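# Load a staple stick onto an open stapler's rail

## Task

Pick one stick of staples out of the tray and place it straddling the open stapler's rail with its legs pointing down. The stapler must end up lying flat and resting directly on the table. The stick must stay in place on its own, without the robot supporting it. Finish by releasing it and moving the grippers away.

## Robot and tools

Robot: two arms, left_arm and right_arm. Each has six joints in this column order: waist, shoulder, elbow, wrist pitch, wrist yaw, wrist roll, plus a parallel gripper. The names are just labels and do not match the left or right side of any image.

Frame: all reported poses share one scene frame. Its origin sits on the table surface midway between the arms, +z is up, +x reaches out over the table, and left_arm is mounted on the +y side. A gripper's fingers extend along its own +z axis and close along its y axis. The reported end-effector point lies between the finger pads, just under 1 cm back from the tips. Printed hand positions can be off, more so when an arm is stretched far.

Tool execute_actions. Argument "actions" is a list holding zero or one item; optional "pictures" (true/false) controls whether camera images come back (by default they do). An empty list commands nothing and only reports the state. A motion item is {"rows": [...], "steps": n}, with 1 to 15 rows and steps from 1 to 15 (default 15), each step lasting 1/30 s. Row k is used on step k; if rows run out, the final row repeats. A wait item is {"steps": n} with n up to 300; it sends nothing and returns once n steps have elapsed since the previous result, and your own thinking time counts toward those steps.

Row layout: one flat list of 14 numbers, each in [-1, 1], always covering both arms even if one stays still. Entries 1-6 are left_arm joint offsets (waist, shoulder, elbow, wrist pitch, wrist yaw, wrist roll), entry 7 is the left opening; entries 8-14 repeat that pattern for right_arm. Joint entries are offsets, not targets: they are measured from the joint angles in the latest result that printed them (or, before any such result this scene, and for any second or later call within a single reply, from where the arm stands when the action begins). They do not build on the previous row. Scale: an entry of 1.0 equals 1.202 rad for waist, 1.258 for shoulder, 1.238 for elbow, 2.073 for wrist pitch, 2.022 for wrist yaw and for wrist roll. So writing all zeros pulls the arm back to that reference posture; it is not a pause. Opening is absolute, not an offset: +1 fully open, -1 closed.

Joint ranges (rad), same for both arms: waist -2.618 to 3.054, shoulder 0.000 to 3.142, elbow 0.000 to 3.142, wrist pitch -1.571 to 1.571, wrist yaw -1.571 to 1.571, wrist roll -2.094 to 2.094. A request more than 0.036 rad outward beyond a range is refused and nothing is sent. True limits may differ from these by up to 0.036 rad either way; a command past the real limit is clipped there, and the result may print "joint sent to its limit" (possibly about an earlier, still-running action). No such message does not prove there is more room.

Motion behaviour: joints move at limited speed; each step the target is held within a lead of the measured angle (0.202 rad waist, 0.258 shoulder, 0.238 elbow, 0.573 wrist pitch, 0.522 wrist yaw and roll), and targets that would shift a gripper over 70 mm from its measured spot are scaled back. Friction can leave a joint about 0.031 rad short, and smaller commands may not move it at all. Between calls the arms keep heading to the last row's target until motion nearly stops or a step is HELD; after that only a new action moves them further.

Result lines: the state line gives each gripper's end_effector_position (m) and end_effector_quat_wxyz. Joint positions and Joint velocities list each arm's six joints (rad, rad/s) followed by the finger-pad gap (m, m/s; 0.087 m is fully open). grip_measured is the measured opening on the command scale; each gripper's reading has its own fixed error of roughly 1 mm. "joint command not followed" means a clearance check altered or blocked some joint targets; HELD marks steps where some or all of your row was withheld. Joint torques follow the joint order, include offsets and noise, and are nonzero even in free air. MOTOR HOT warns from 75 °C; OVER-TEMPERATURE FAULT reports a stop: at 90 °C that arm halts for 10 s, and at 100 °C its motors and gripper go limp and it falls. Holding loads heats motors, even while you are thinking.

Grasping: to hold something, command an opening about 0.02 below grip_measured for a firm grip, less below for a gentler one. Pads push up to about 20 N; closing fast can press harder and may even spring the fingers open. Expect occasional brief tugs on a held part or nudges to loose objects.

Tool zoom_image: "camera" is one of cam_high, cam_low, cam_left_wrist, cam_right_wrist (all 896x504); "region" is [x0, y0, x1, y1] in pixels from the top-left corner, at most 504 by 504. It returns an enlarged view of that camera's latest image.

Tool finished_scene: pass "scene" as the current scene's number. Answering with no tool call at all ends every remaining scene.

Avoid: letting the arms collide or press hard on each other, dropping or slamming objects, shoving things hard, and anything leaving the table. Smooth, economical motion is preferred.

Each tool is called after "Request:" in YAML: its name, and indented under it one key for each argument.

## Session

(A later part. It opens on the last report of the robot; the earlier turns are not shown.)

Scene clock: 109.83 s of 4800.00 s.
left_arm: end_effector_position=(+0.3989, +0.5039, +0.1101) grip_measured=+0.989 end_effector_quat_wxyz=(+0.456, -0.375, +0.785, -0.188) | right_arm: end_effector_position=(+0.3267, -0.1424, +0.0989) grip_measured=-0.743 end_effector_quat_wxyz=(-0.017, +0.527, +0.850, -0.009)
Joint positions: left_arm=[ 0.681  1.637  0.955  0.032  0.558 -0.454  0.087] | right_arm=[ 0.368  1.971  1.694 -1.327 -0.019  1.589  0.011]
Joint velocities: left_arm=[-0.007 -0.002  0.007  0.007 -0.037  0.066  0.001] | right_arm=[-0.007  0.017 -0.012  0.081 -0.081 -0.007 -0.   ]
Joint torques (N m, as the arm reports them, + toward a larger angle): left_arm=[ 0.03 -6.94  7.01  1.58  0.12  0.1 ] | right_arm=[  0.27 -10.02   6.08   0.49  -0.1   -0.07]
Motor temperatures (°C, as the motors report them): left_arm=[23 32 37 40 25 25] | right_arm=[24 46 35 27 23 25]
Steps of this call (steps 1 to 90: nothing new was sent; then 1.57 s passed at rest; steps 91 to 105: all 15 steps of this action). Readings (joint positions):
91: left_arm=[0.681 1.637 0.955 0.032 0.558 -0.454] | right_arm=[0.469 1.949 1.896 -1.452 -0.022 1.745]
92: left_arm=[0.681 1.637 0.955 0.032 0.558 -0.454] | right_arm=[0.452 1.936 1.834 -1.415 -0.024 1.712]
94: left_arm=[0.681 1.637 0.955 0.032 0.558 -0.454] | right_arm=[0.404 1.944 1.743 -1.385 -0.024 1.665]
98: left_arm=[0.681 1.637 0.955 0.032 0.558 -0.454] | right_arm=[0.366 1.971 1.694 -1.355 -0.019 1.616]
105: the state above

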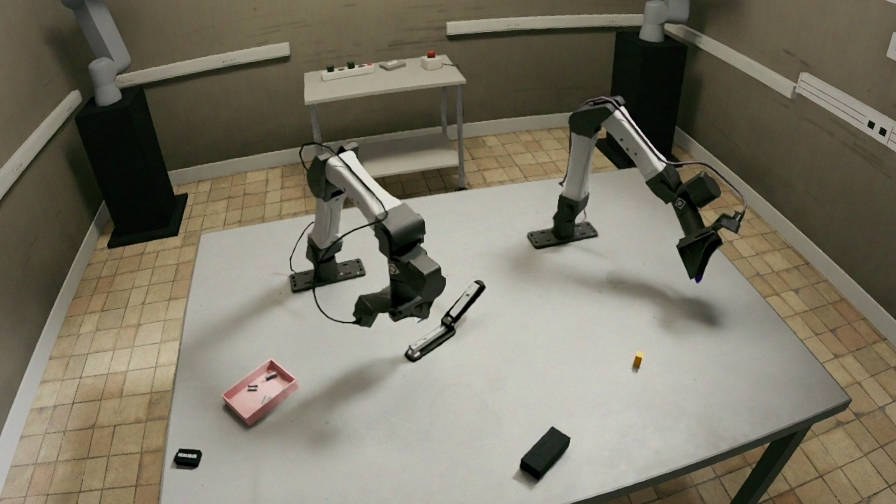

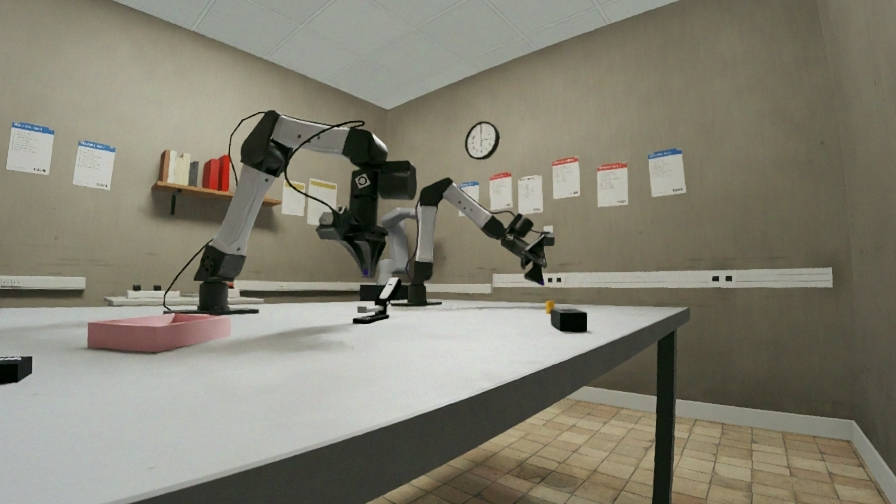

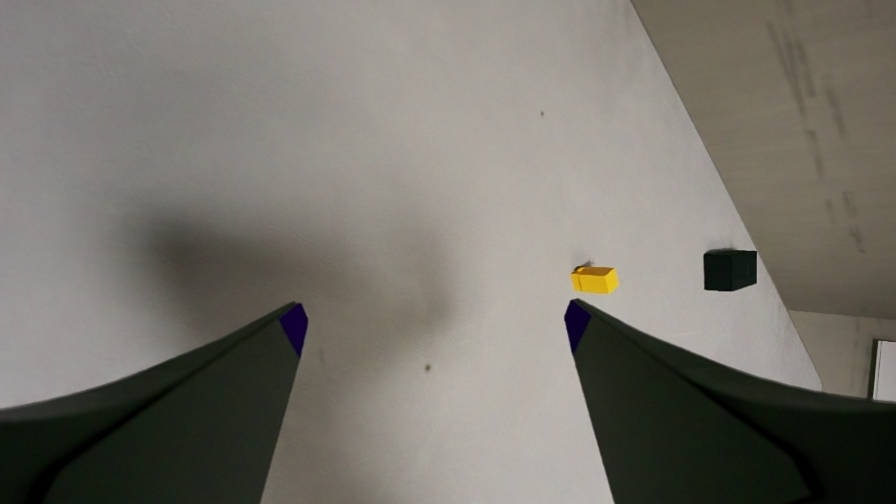

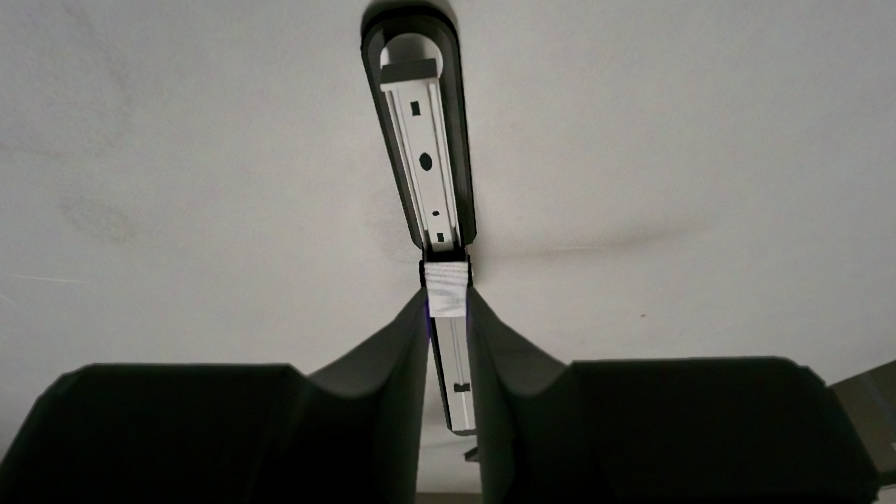

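Request:
execute_actions:
  actions:
    - {"rows":[[0,0,0,0,0,0,1,0,0,-0.1,0.085,0,-0.07,-0.77]]}

Scene clock: 114.93 s of 4800.00 s.
left_arm: end_effector_position=(+0.3989, +0.5039, +0.1101) grip_measured=+0.989 end_effector_quat_wxyz=(+0.456, -0.375, +0.785, -0.188) | right_arm: end_effector_position=(+0.3290, -0.1415, +0.0716) grip_measured=-0.743 end_effector_quat_wxyz=(-0.005, +0.471, +0.882, +0.009)
Joint positions: left_arm=[ 0.681  1.637  0.955  0.032  0.558 -0.454  0.087] | right_arm=[ 0.368  1.97   1.585 -1.176 -0.019  1.46   0.011]
Joint velocities: left_arm=[-0.002  0.002 -0.012  0.037 -0.037 -0.066 -0.001] | right_arm=[ 0.002 -0.012 -0.002 -0.007  0.022 -0.066  0.001]
Joint torques (N m, as the arm reports them, + toward a larger angle): left_arm=[ 0.06 -6.9   7.01  1.6   0.12  0.07] | right_arm=[-0.29 -9.06  5.38  0.59 -0.1  -0.08]
Motor temperatures (°C, as the motors report them): left_arm=[23 32 37 40 25 25] | right_arm=[24 46 35 27 23 25]
Steps of this call (steps 1 to 15: the robot went on to your last target; steps 16 to 90: nothing new was sent; then 1.60 s passed at rest; steps 91 to 105: all 15 steps of this action). Readings (joint positions):
91: left_arm=[0.681 1.637 0.955 0.032 0.558 -0.454] | right_arm=[0.368 1.968 1.675 -1.296 -0.019 1.562]
92: left_arm=[0.681 1.637 0.955 0.032 0.558 -0.454] | right_arm=[0.368 1.964 1.649 -1.267 -0.019 1.540]
94: left_arm=[0.681 1.637 0.955 0.032 0.558 -0.454] | right_arm=[0.368 1.967 1.605 -1.232 -0.019 1.510]
98: left_arm=[0.681 1.637 0.955 0.032 0.558 -0.454] | right_arm=[0.368 1.970 1.585 -1.201 -0.019 1.478]
105: the state above

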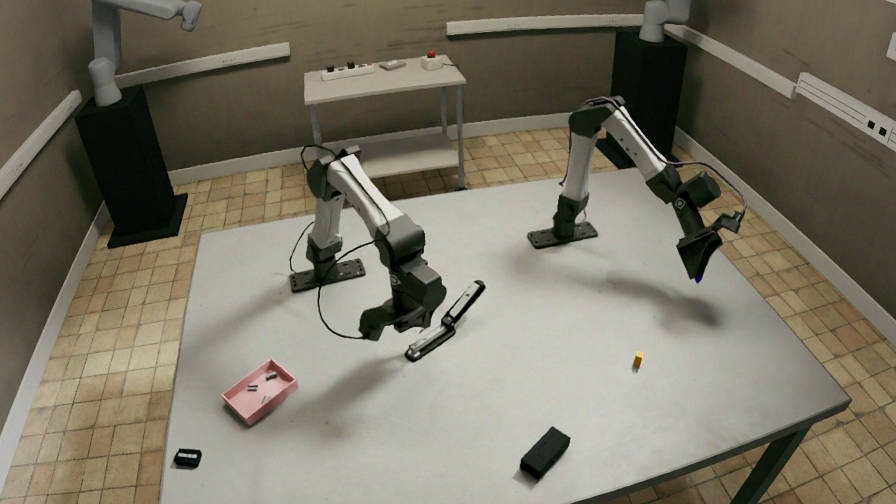

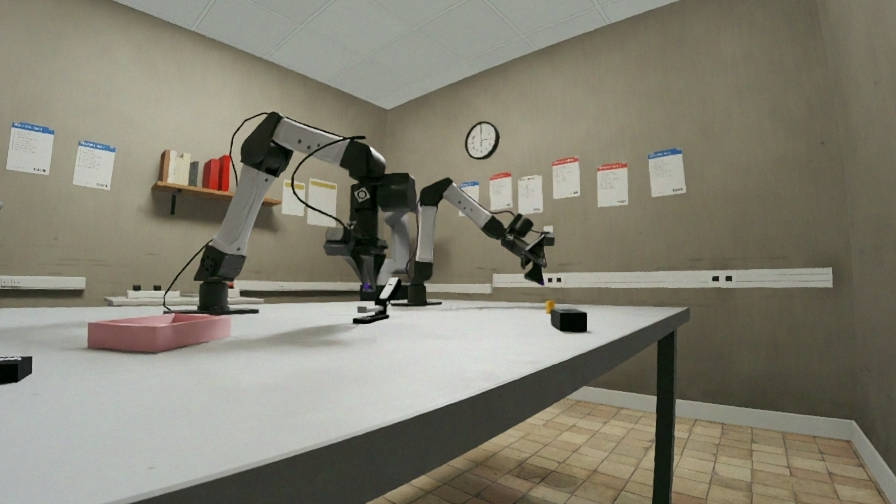

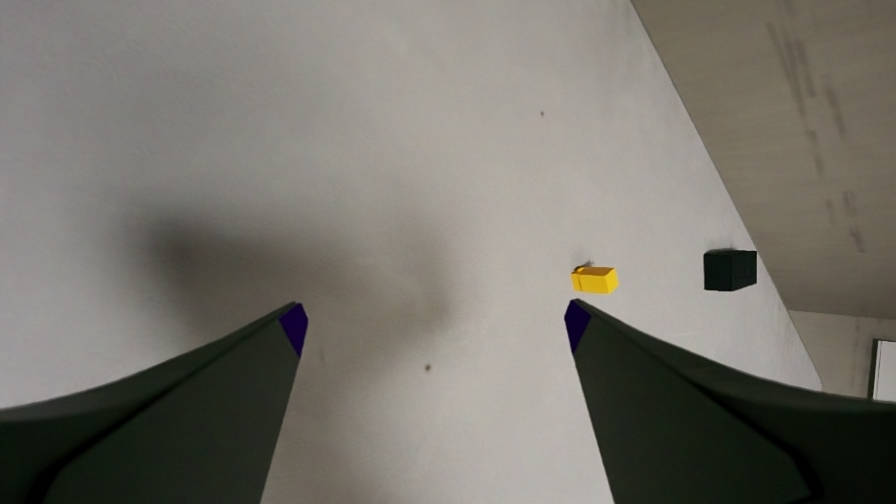

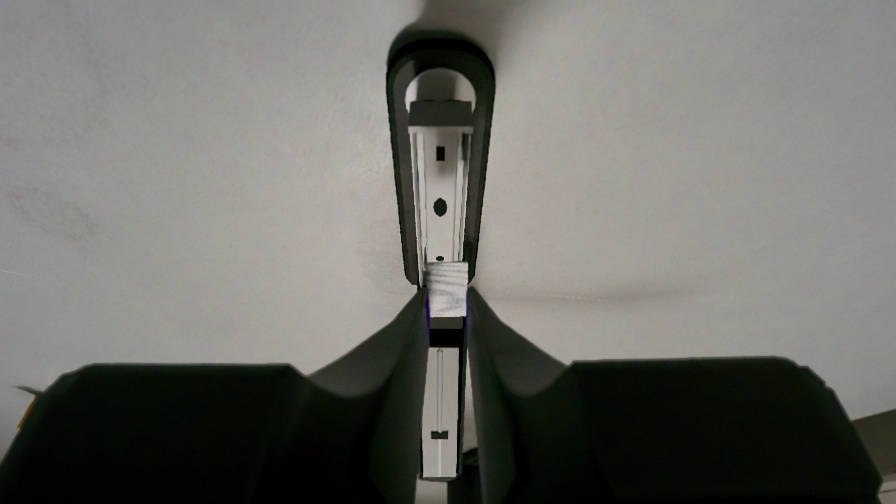

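Request:
execute_actions:
  actions:
    - {"rows":[[0,0,0,0,0,0,1,-0.04,0,-0.075,0.055,0,-0.025,-0.77]]}

Scene clock: 125.70 s of 4800.00 s.
left_arm: end_effector_position=(+0.3989, +0.5039, +0.1101) grip_measured=+0.989 end_effector_quat_wxyz=(+0.456, -0.375, +0.785, -0.188) | right_arm: end_effector_position=(+0.3373, -0.1570, +0.0536) grip_measured=-0.743 end_effector_quat_wxyz=(-0.000, +0.474, +0.880, +0.017)
Joint positions: left_arm=[ 0.681  1.637  0.955  0.032  0.558 -0.454  0.087] | right_arm=[ 0.321  1.967  1.508 -1.085 -0.02   1.42   0.011]
Joint velocities: left_arm=[-0.007 -0.017 -0.007 -0.066 -0.081 -0.051  0.   ] | right_arm=[-0.017  0.002  0.002  0.081 -0.007  0.007 -0.001]
Joint torques (N m, as the arm reports them, + toward a larger angle): left_arm=[ 0.03 -7.04  6.95  1.61  0.13  0.09] | right_arm=[-0.39 -8.86  5.19  0.65 -0.09 -0.07]
Motor temperatures (°C, as the motors report them): left_arm=[23 32 37 41 25 25] | right_arm=[24 44 35 27 23 25]
Steps of this call (steps 1 to 15: the robot went on to your last target; steps 16 to 90: nothing new was sent; then 7.27 s passed at rest; steps 91 to 105: all 15 steps of this action). Readings (joint positions):
91: left_arm=[0.681 1.637 0.955 0.032 0.558 -0.454] | right_arm=[0.364 1.969 1.572 -1.154 -0.020 1.450]
92: left_arm=[0.681 1.637 0.955 0.032 0.558 -0.454] | right_arm=[0.357 1.967 1.555 -1.136 -0.020 1.443]
94: left_arm=[0.681 1.637 0.955 0.032 0.558 -0.454] | right_arm=[0.337 1.967 1.521 -1.116 -0.020 1.434]
98: left_arm=[0.681 1.637 0.955 0.032 0.558 -0.454] | right_arm=[0.321 1.967 1.508 -1.102 -0.020 1.425]
105: the state above

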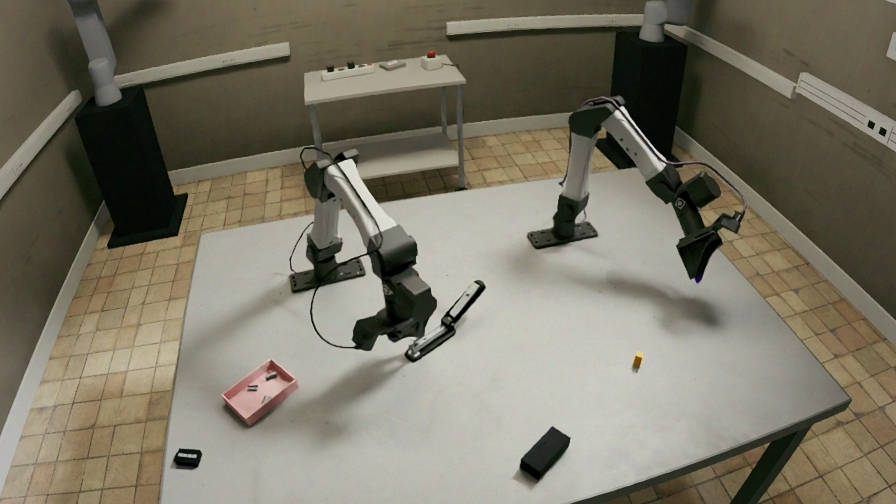

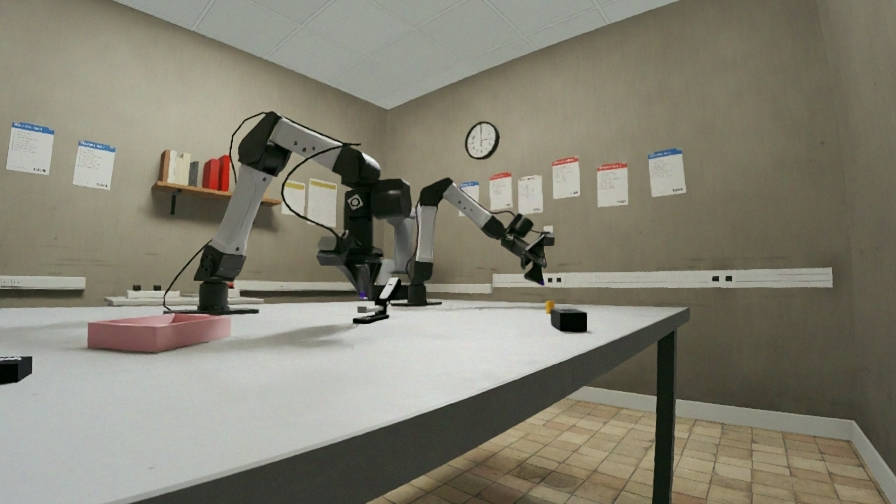

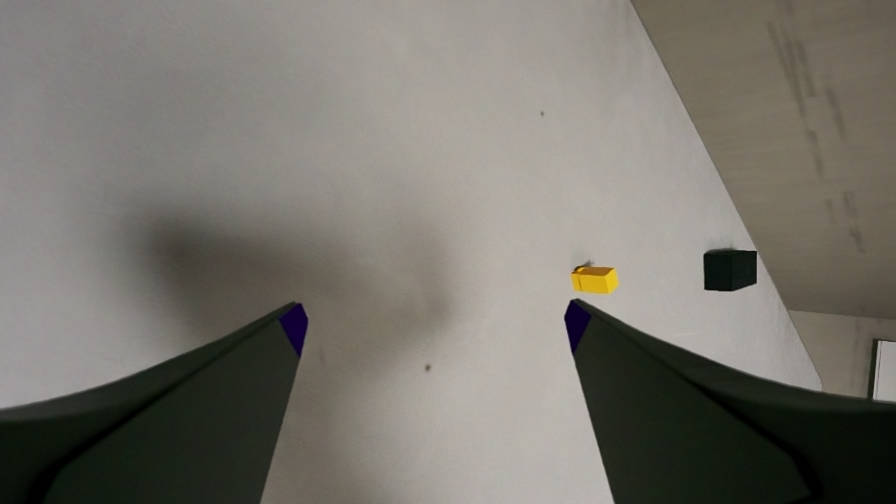

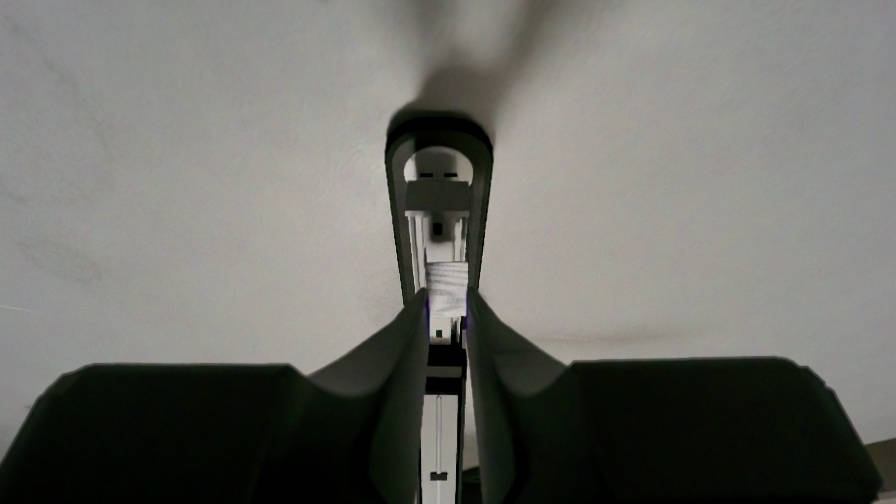

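Request:
execute_actions:
  actions:
    - {"rows":[[0,0,0,0,0,0,1,0,0.045,0.035,0,0,0,-0.77]]}

Scene clock: 131.33 s of 4800.00 s.
left_arm: end_effector_position=(+0.3989, +0.5039, +0.1101) grip_measured=+0.989 end_effector_quat_wxyz=(+0.456, -0.375, +0.785, -0.188) | right_arm: end_effector_position=(+0.3391, -0.1562, +0.0411) grip_measured=-0.743 end_effector_quat_wxyz=(-0.009, +0.473, +0.881, +0.005)
Joint positions: left_arm=[ 0.681  1.637  0.955  0.032  0.558 -0.454  0.087] | right_arm=[ 0.321  2.014  1.525 -1.085 -0.02   1.418  0.011]
Joint velocities: left_arm=[-0.012 -0.032  0.002 -0.007  0.037 -0.051 -0.   ] | right_arm=[-0.002 -0.007  0.017  0.066  0.051 -0.007 -0.001]
Joint torques (N m, as the arm reports them, + toward a larger angle): left_arm=[ 0.06 -6.89  6.9   1.6   0.13  0.09] | right_arm=[-0.29 -8.5   8.81  0.34 -0.1   0.04]
Motor temperatures (°C, as the motors report them): left_arm=[23 32 37 41 25 25] | right_arm=[24 43 35 27 23 25]
Steps of this call (steps 1 to 15: the robot went on to your last target; steps 16 to 90: nothing new was sent; then 2.13 s passed at rest; steps 91 to 105: all 15 steps of this action). Readings (joint positions):
91: left_arm=[0.681 1.637 0.955 0.032 0.558 -0.454] | right_arm=[0.321 1.972 1.512 -1.085 -0.020 1.418]
92: left_arm=[0.681 1.637 0.955 0.032 0.558 -0.454] | right_arm=[0.321 1.981 1.519 -1.085 -0.020 1.418]
94: left_arm=[0.681 1.637 0.955 0.032 0.558 -0.454] | right_arm=[0.321 1.998 1.525 -1.085 -0.020 1.418]
98: left_arm=[0.681 1.637 0.955 0.032 0.558 -0.454] | right_arm=[0.321 2.014 1.525 -1.085 -0.020 1.418]
105: the state above

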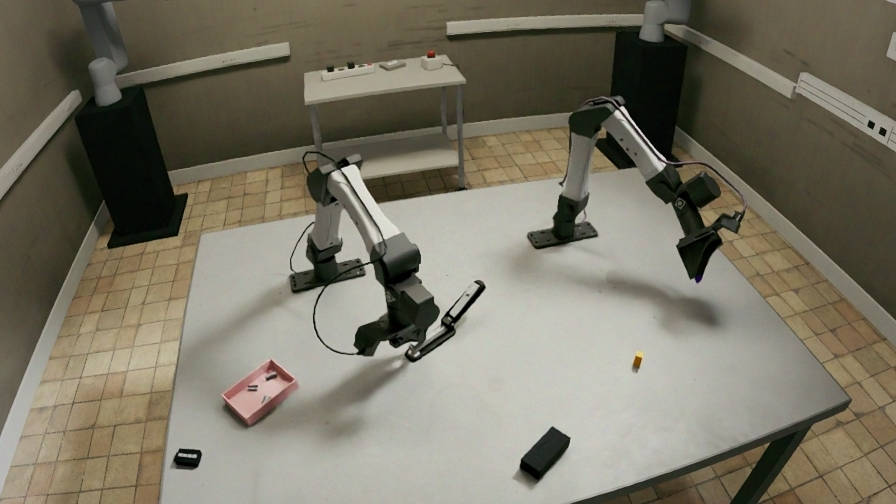

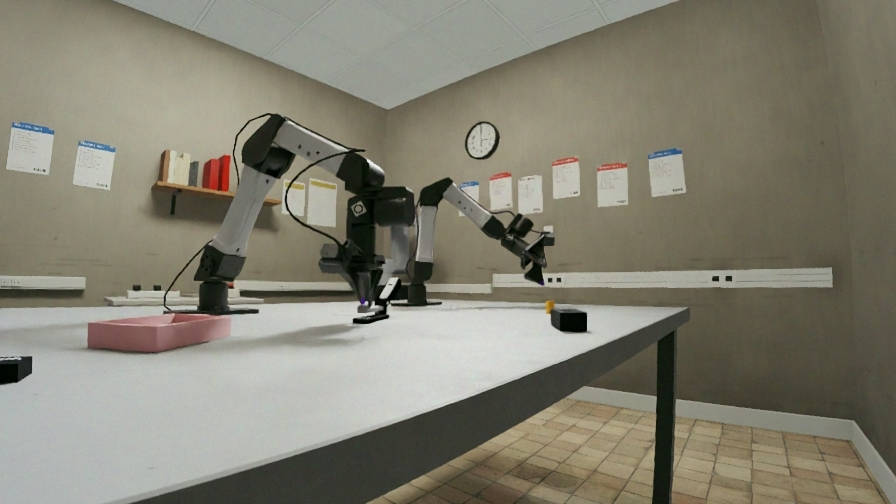

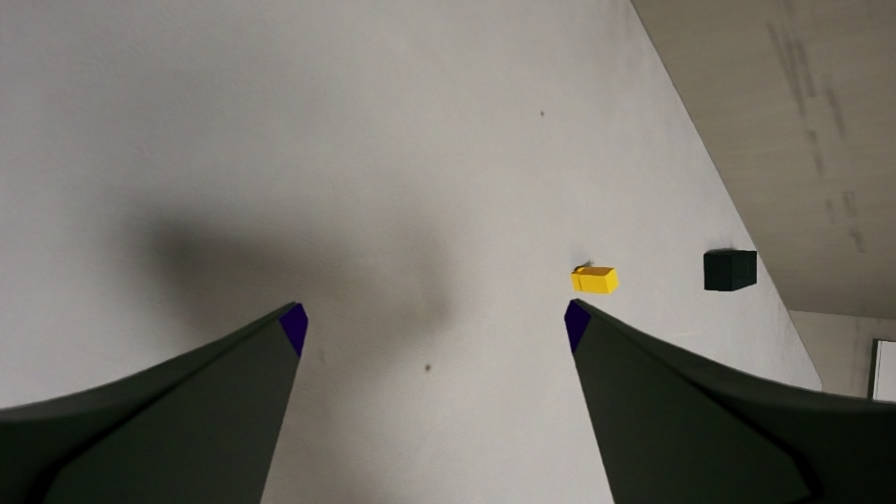

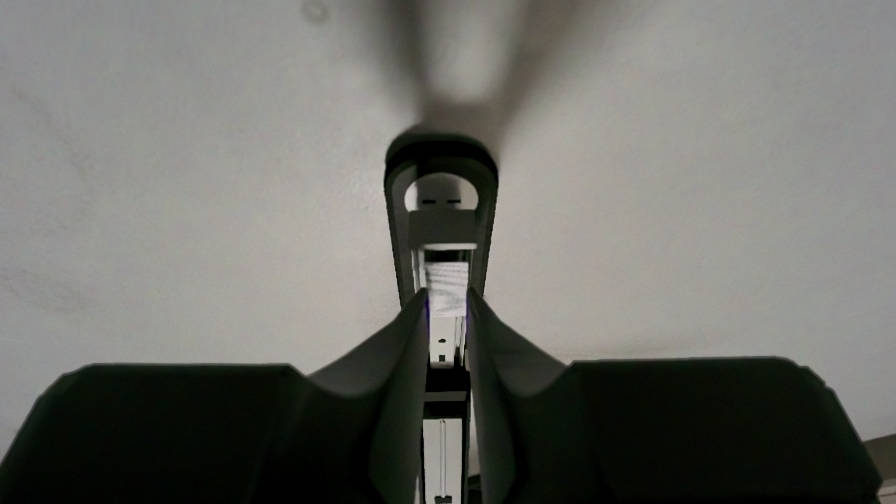

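Request:
execute_actions:
  actions:
    - {"rows":[[0,0,0,0,0,0,1,0,0,0,0,0,0,-0.6]],"steps":10}

Request:
execute_actions:
  actions:
    - {"rows":[[0,0,0,0,0,0,1,0,0,0.12,-0.07,0,0,-0.6]]}

Scene clock: 137.13 s of 4800.00 s.
left_arm: end_effector_position=(+0.3989, +0.5039, +0.1101) grip_measured=+0.989 end_effector_quat_wxyz=(+0.456, -0.375, +0.785, -0.188) | right_arm: end_effector_position=(+0.3391, -0.1562, +0.0411) grip_measured=-0.600 end_effector_quat_wxyz=(-0.009, +0.473, +0.881, +0.005)
Joint positions: left_arm=[ 0.681  1.637  0.955  0.032  0.558 -0.454  0.087] | right_arm=[ 0.321  2.014  1.525 -1.085 -0.02   1.418  0.017]
Joint velocities: left_arm=[ 0.012 -0.007  0.002  0.022 -0.066 -0.007  0.   ] | right_arm=[-0.002  0.007 -0.012 -0.051 -0.022  0.037 -0.   ]
Joint torques (N m, as the arm reports them, + toward a larger angle): left_arm=[ 0.01 -6.89  7.03  1.57  0.12  0.11] | right_arm=[-0.28 -9.33  6.49  0.34 -0.1   0.03]
Motor temperatures (°C, as the motors report them): left_arm=[23 32 37 41 25 25] | right_arm=[24 42 36 26 23 25]
Steps of this call (steps 1 to 15: the robot went on to your last target; steps 16 to 90: nothing new was sent; then 2.47 s passed at rest; steps 91 to 100: all 10 steps of this action). Readings (joint positions):
91: left_arm=[0.681 1.637 0.955 0.032 0.558 -0.454] | right_arm=[0.321 2.014 1.525 -1.085 -0.020 1.418]
92: left_arm=[0.681 1.637 0.955 0.032 0.558 -0.454] | right_arm=[0.321 2.014 1.525 -1.085 -0.020 1.418]
94: left_arm=[0.681 1.637 0.955 0.032 0.558 -0.454] | right_arm=[0.321 2.014 1.525 -1.085 -0.020 1.418]
98: left_arm=[0.681 1.637 0.955 0.032 0.558 -0.454] | right_arm=[0.321 2.014 1.525 -1.085 -0.020 1.418]
100: the state above

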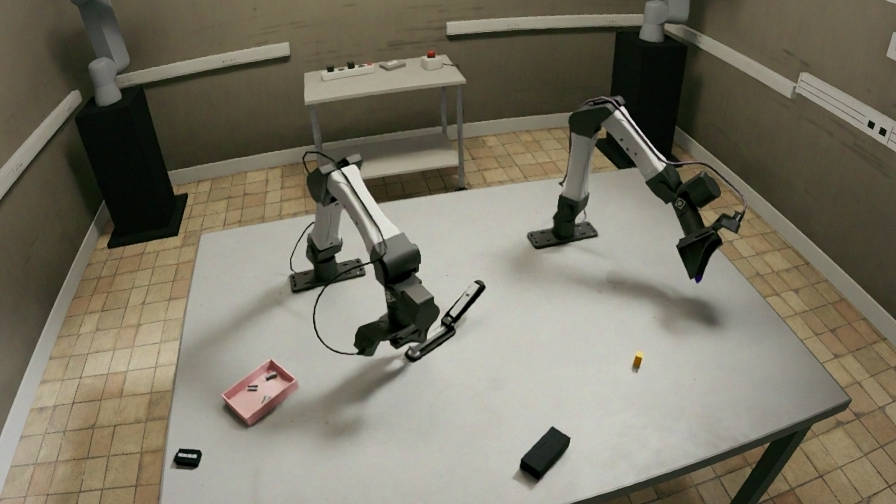

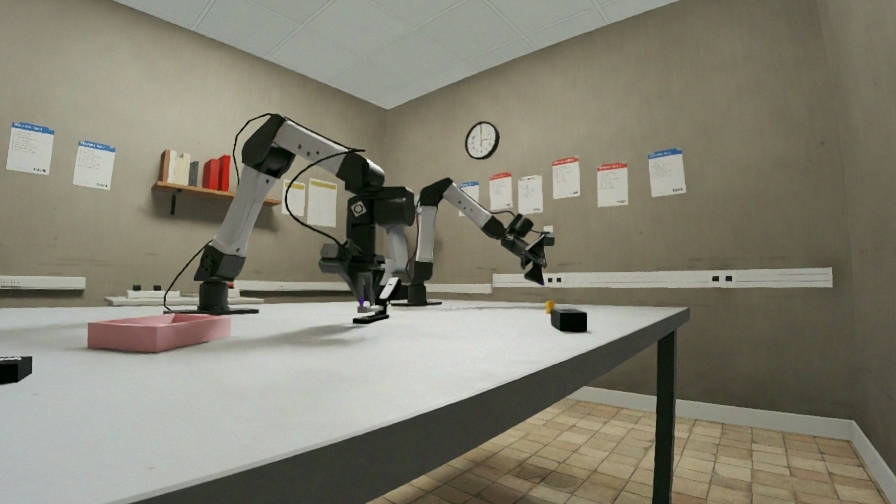

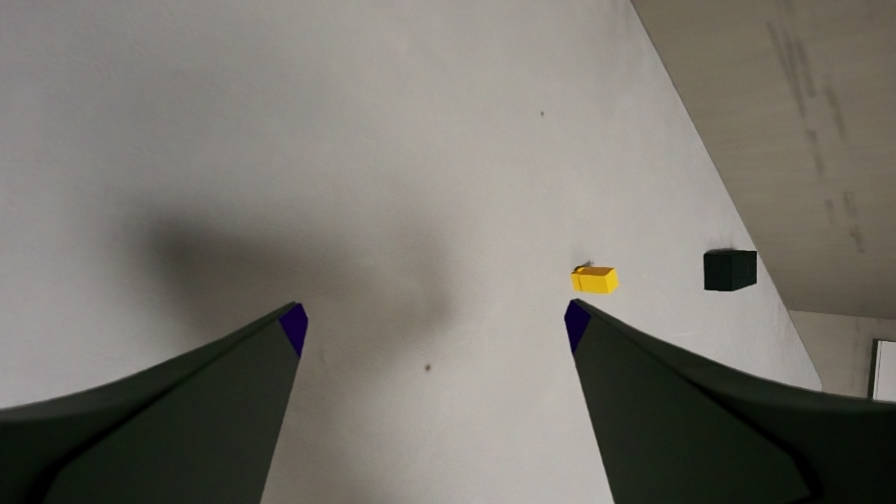

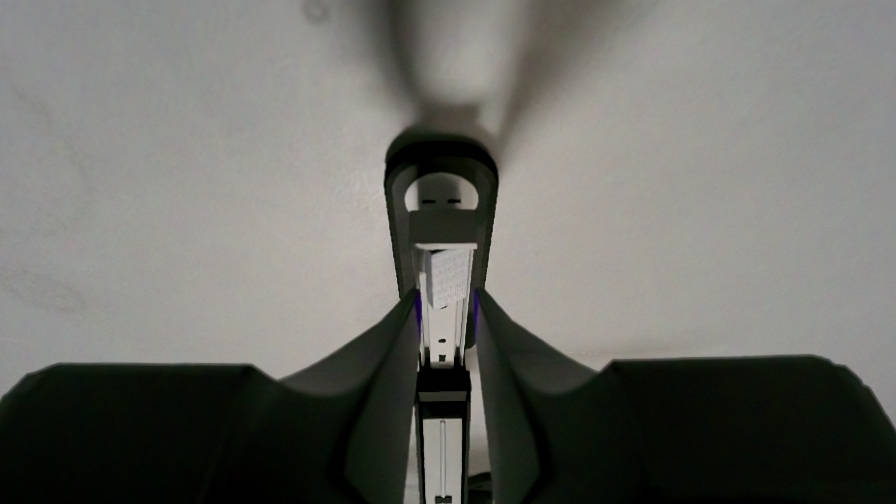

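Scene clock: 137.63 s of 4800.00 s.
left_arm: end_effector_position=(+0.3989, +0.5039, +0.1101) grip_measured=+0.989 end_effector_quat_wxyz=(+0.456, -0.375, +0.785, -0.188) | right_arm: end_effector_position=(+0.3458, -0.1531, +0.0701) grip_measured=-0.600 end_effector_quat_wxyz=(-0.009, +0.473, +0.881, +0.004)
Joint positions: left_arm=[ 0.681  1.637  0.955  0.032  0.558 -0.454  0.087] | right_arm=[ 0.321  2.023  1.654 -1.207 -0.02   1.418  0.017]
Joint velocities: left_arm=[-0.002 -0.002 -0.007  0.007 -0.095  0.081 -0.001] | right_arm=[ 0.002 -0.007  0.017  0.051 -0.051  0.037 -0.001]
Joint torques (N m, as the arm reports them, + toward a larger angle): left_arm=[-0.02 -7.    7.    1.61  0.11  0.09] | right_arm=[ -0.29 -10.15   8.3    0.15  -0.1    0.03]
Motor temperatures (°C, as the motors report them): left_arm=[23 32 37 41 25 25] | right_arm=[24 42 36 26 23 25]
Steps of this call (steps 1 to 15: all 15 steps of this action). Readings (joint positions):
1: left_arm=[0.681 1.637 0.955 0.032 0.558 -0.454] | right_arm=[0.321 2.018 1.546 -1.111 -0.020 1.418]
2: left_arm=[0.681 1.637 0.955 0.032 0.558 -0.454] | right_arm=[0.321 2.024 1.578 -1.140 -0.020 1.418]
4: left_arm=[0.681 1.637 0.955 0.032 0.558 -0.454] | right_arm=[0.321 2.024 1.630 -1.163 -0.020 1.418]
8: left_arm=[0.681 1.637 0.955 0.032 0.558 -0.454] | right_arm=[0.321 2.023 1.654 -1.182 -0.020 1.418]
15: the state above

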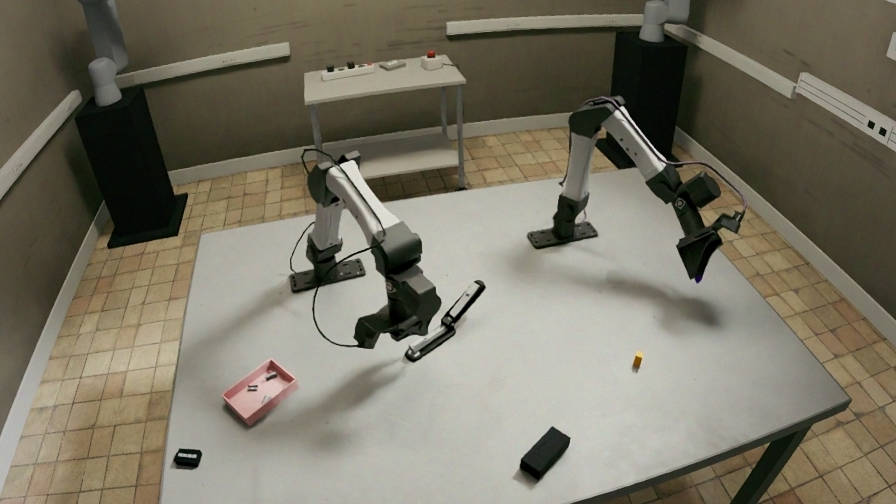

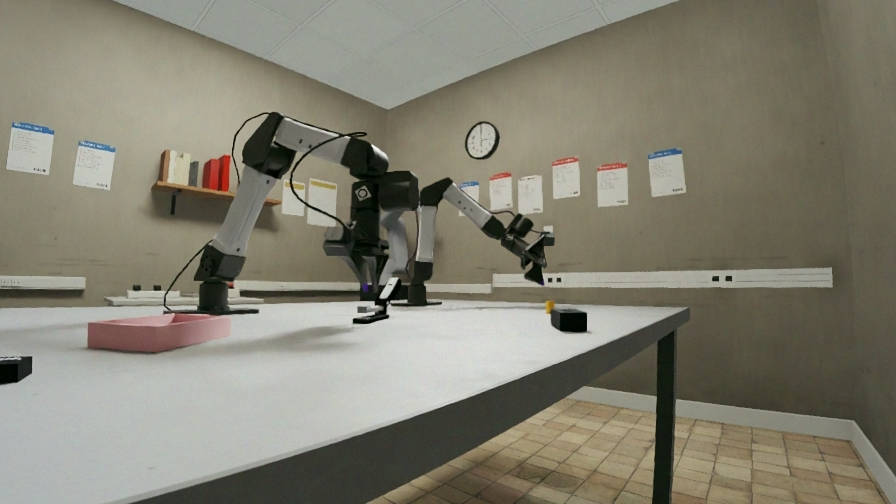

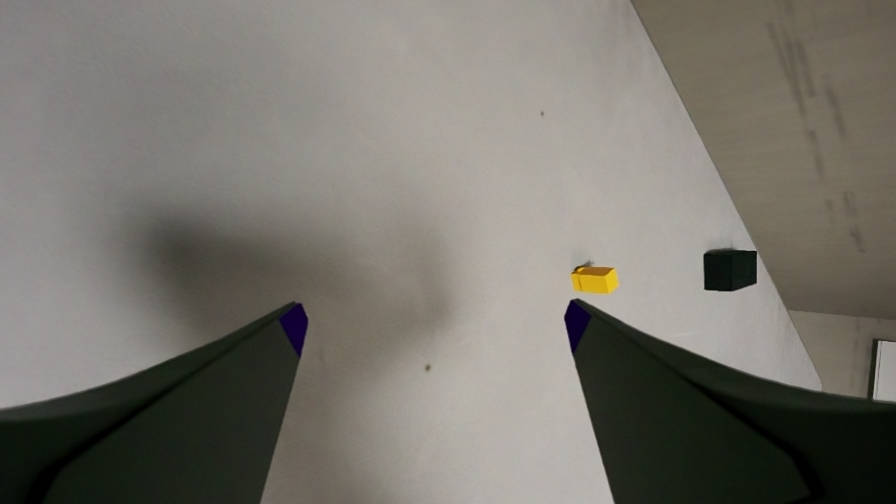

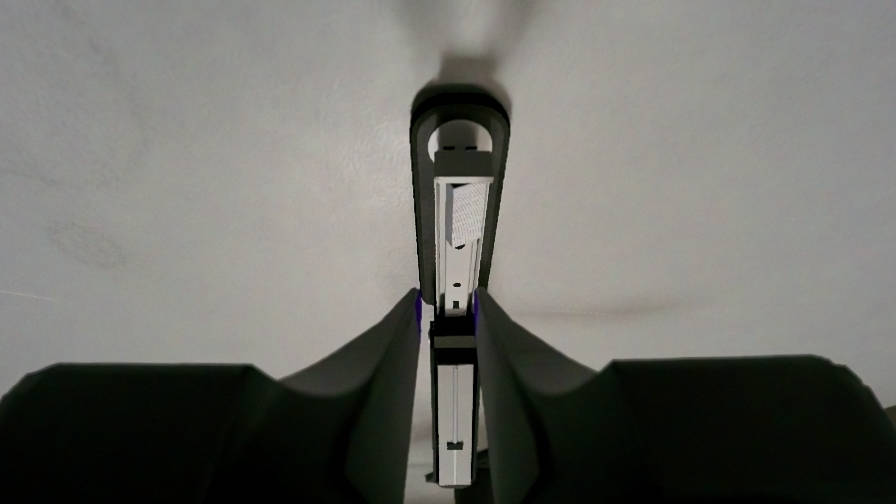

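Request:
execute_actions:
  actions:
    - {"rows":[[0,0,0,0,0,0,1,0,0,0,0,0,0,-1],[0,0,0,0,0,0,1,0,0,0,0,0,0,-1],[0,0,0,0,0,0,1,0,0,0,0,0,0,-1],[0,0,0,0,0,0,1,0,0,-0.115,0.06,0,0,-1]]}

Scene clock: 145.47 s of 4800.00 s.
left_arm: end_effector_position=(+0.3989, +0.5039, +0.1101) grip_measured=+0.989 end_effector_quat_wxyz=(+0.456, -0.375, +0.785, -0.188) | right_arm: end_effector_position=(+0.3309, -0.1599, +0.0380) grip_measured=-1.000 end_effector_quat_wxyz=(-0.022, +0.474, +0.880, -0.012)
Joint positions: left_arm=[ 0.681  1.637  0.955  0.032  0.558 -0.454  0.087] | right_arm=[ 0.321  2.023  1.523 -1.117 -0.02   1.418  0.   ]
Joint velocities: left_arm=[ 0.012 -0.002 -0.017  0.066  0.007 -0.11   0.   ] | right_arm=[-0.022  0.007 -0.007  0.007  0.022 -0.007  0.   ]
Joint torques (N m, as the arm reports them, + toward a larger angle): left_arm=[ 0.   -6.98  6.95  1.62  0.1   0.11] | right_arm=[-0.28 -9.39  5.36  0.57 -0.11  0.04]
Motor temperatures (°C, as the motors report them): left_arm=[23 32 38 41 25 25] | right_arm=[24 42 36 26 23 25]
Steps of this call (steps 1 to 15: the robot went on to your last target; steps 16 to 90: nothing new was sent; then 4.33 s passed at rest; steps 91 to 105: all 15 steps of this action). Readings (joint positions):
91: left_arm=[0.681 1.637 0.955 0.032 0.558 -0.454] | right_arm=[0.321 2.023 1.654 -1.212 -0.020 1.418]
92: left_arm=[0.681 1.637 0.955 0.032 0.558 -0.454] | right_arm=[0.321 2.023 1.654 -1.212 -0.020 1.418]
94: left_arm=[0.681 1.637 0.955 0.032 0.558 -0.454] | right_arm=[0.321 2.019 1.633 -1.188 -0.020 1.418]
98: left_arm=[0.681 1.637 0.955 0.032 0.558 -0.454] | right_arm=[0.321 2.021 1.534 -1.140 -0.020 1.418]
105: the state above

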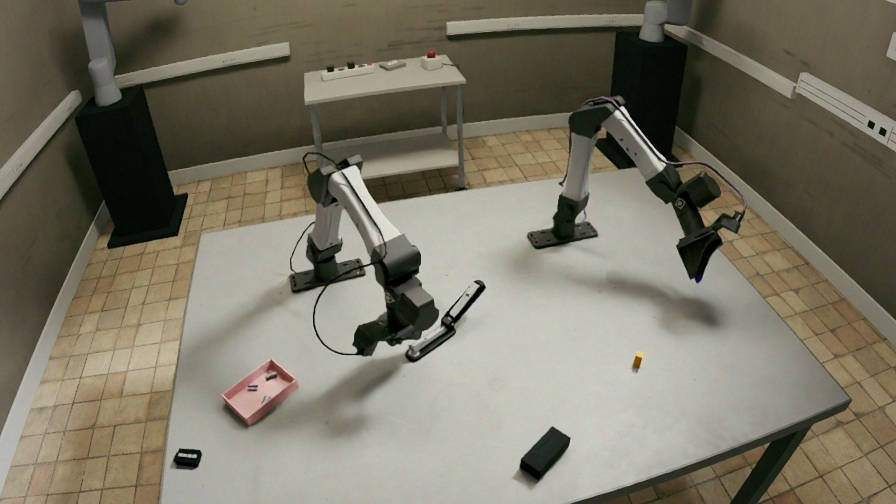

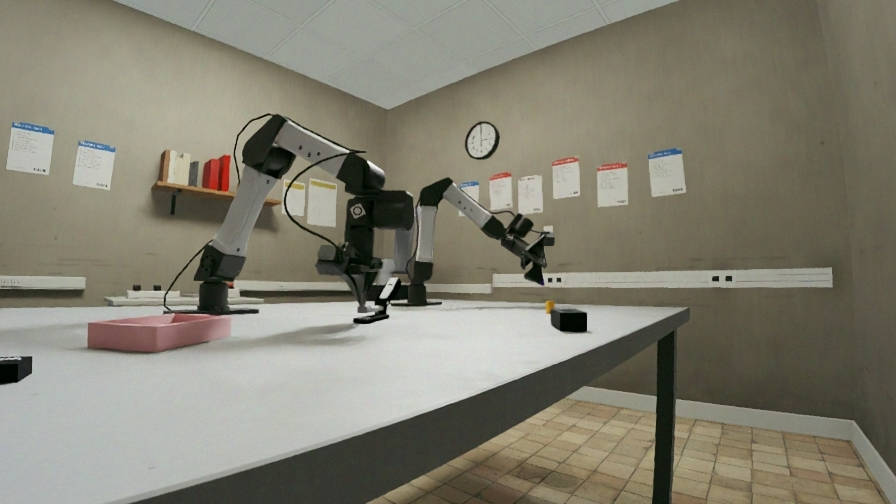

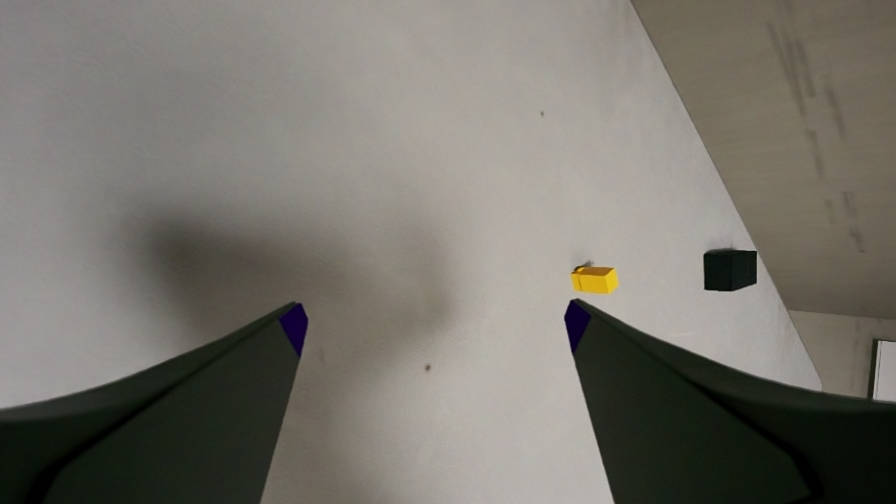

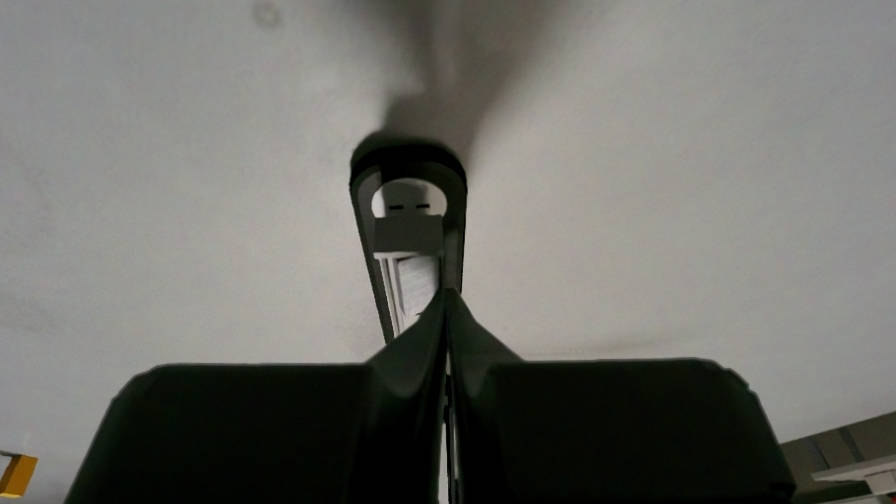

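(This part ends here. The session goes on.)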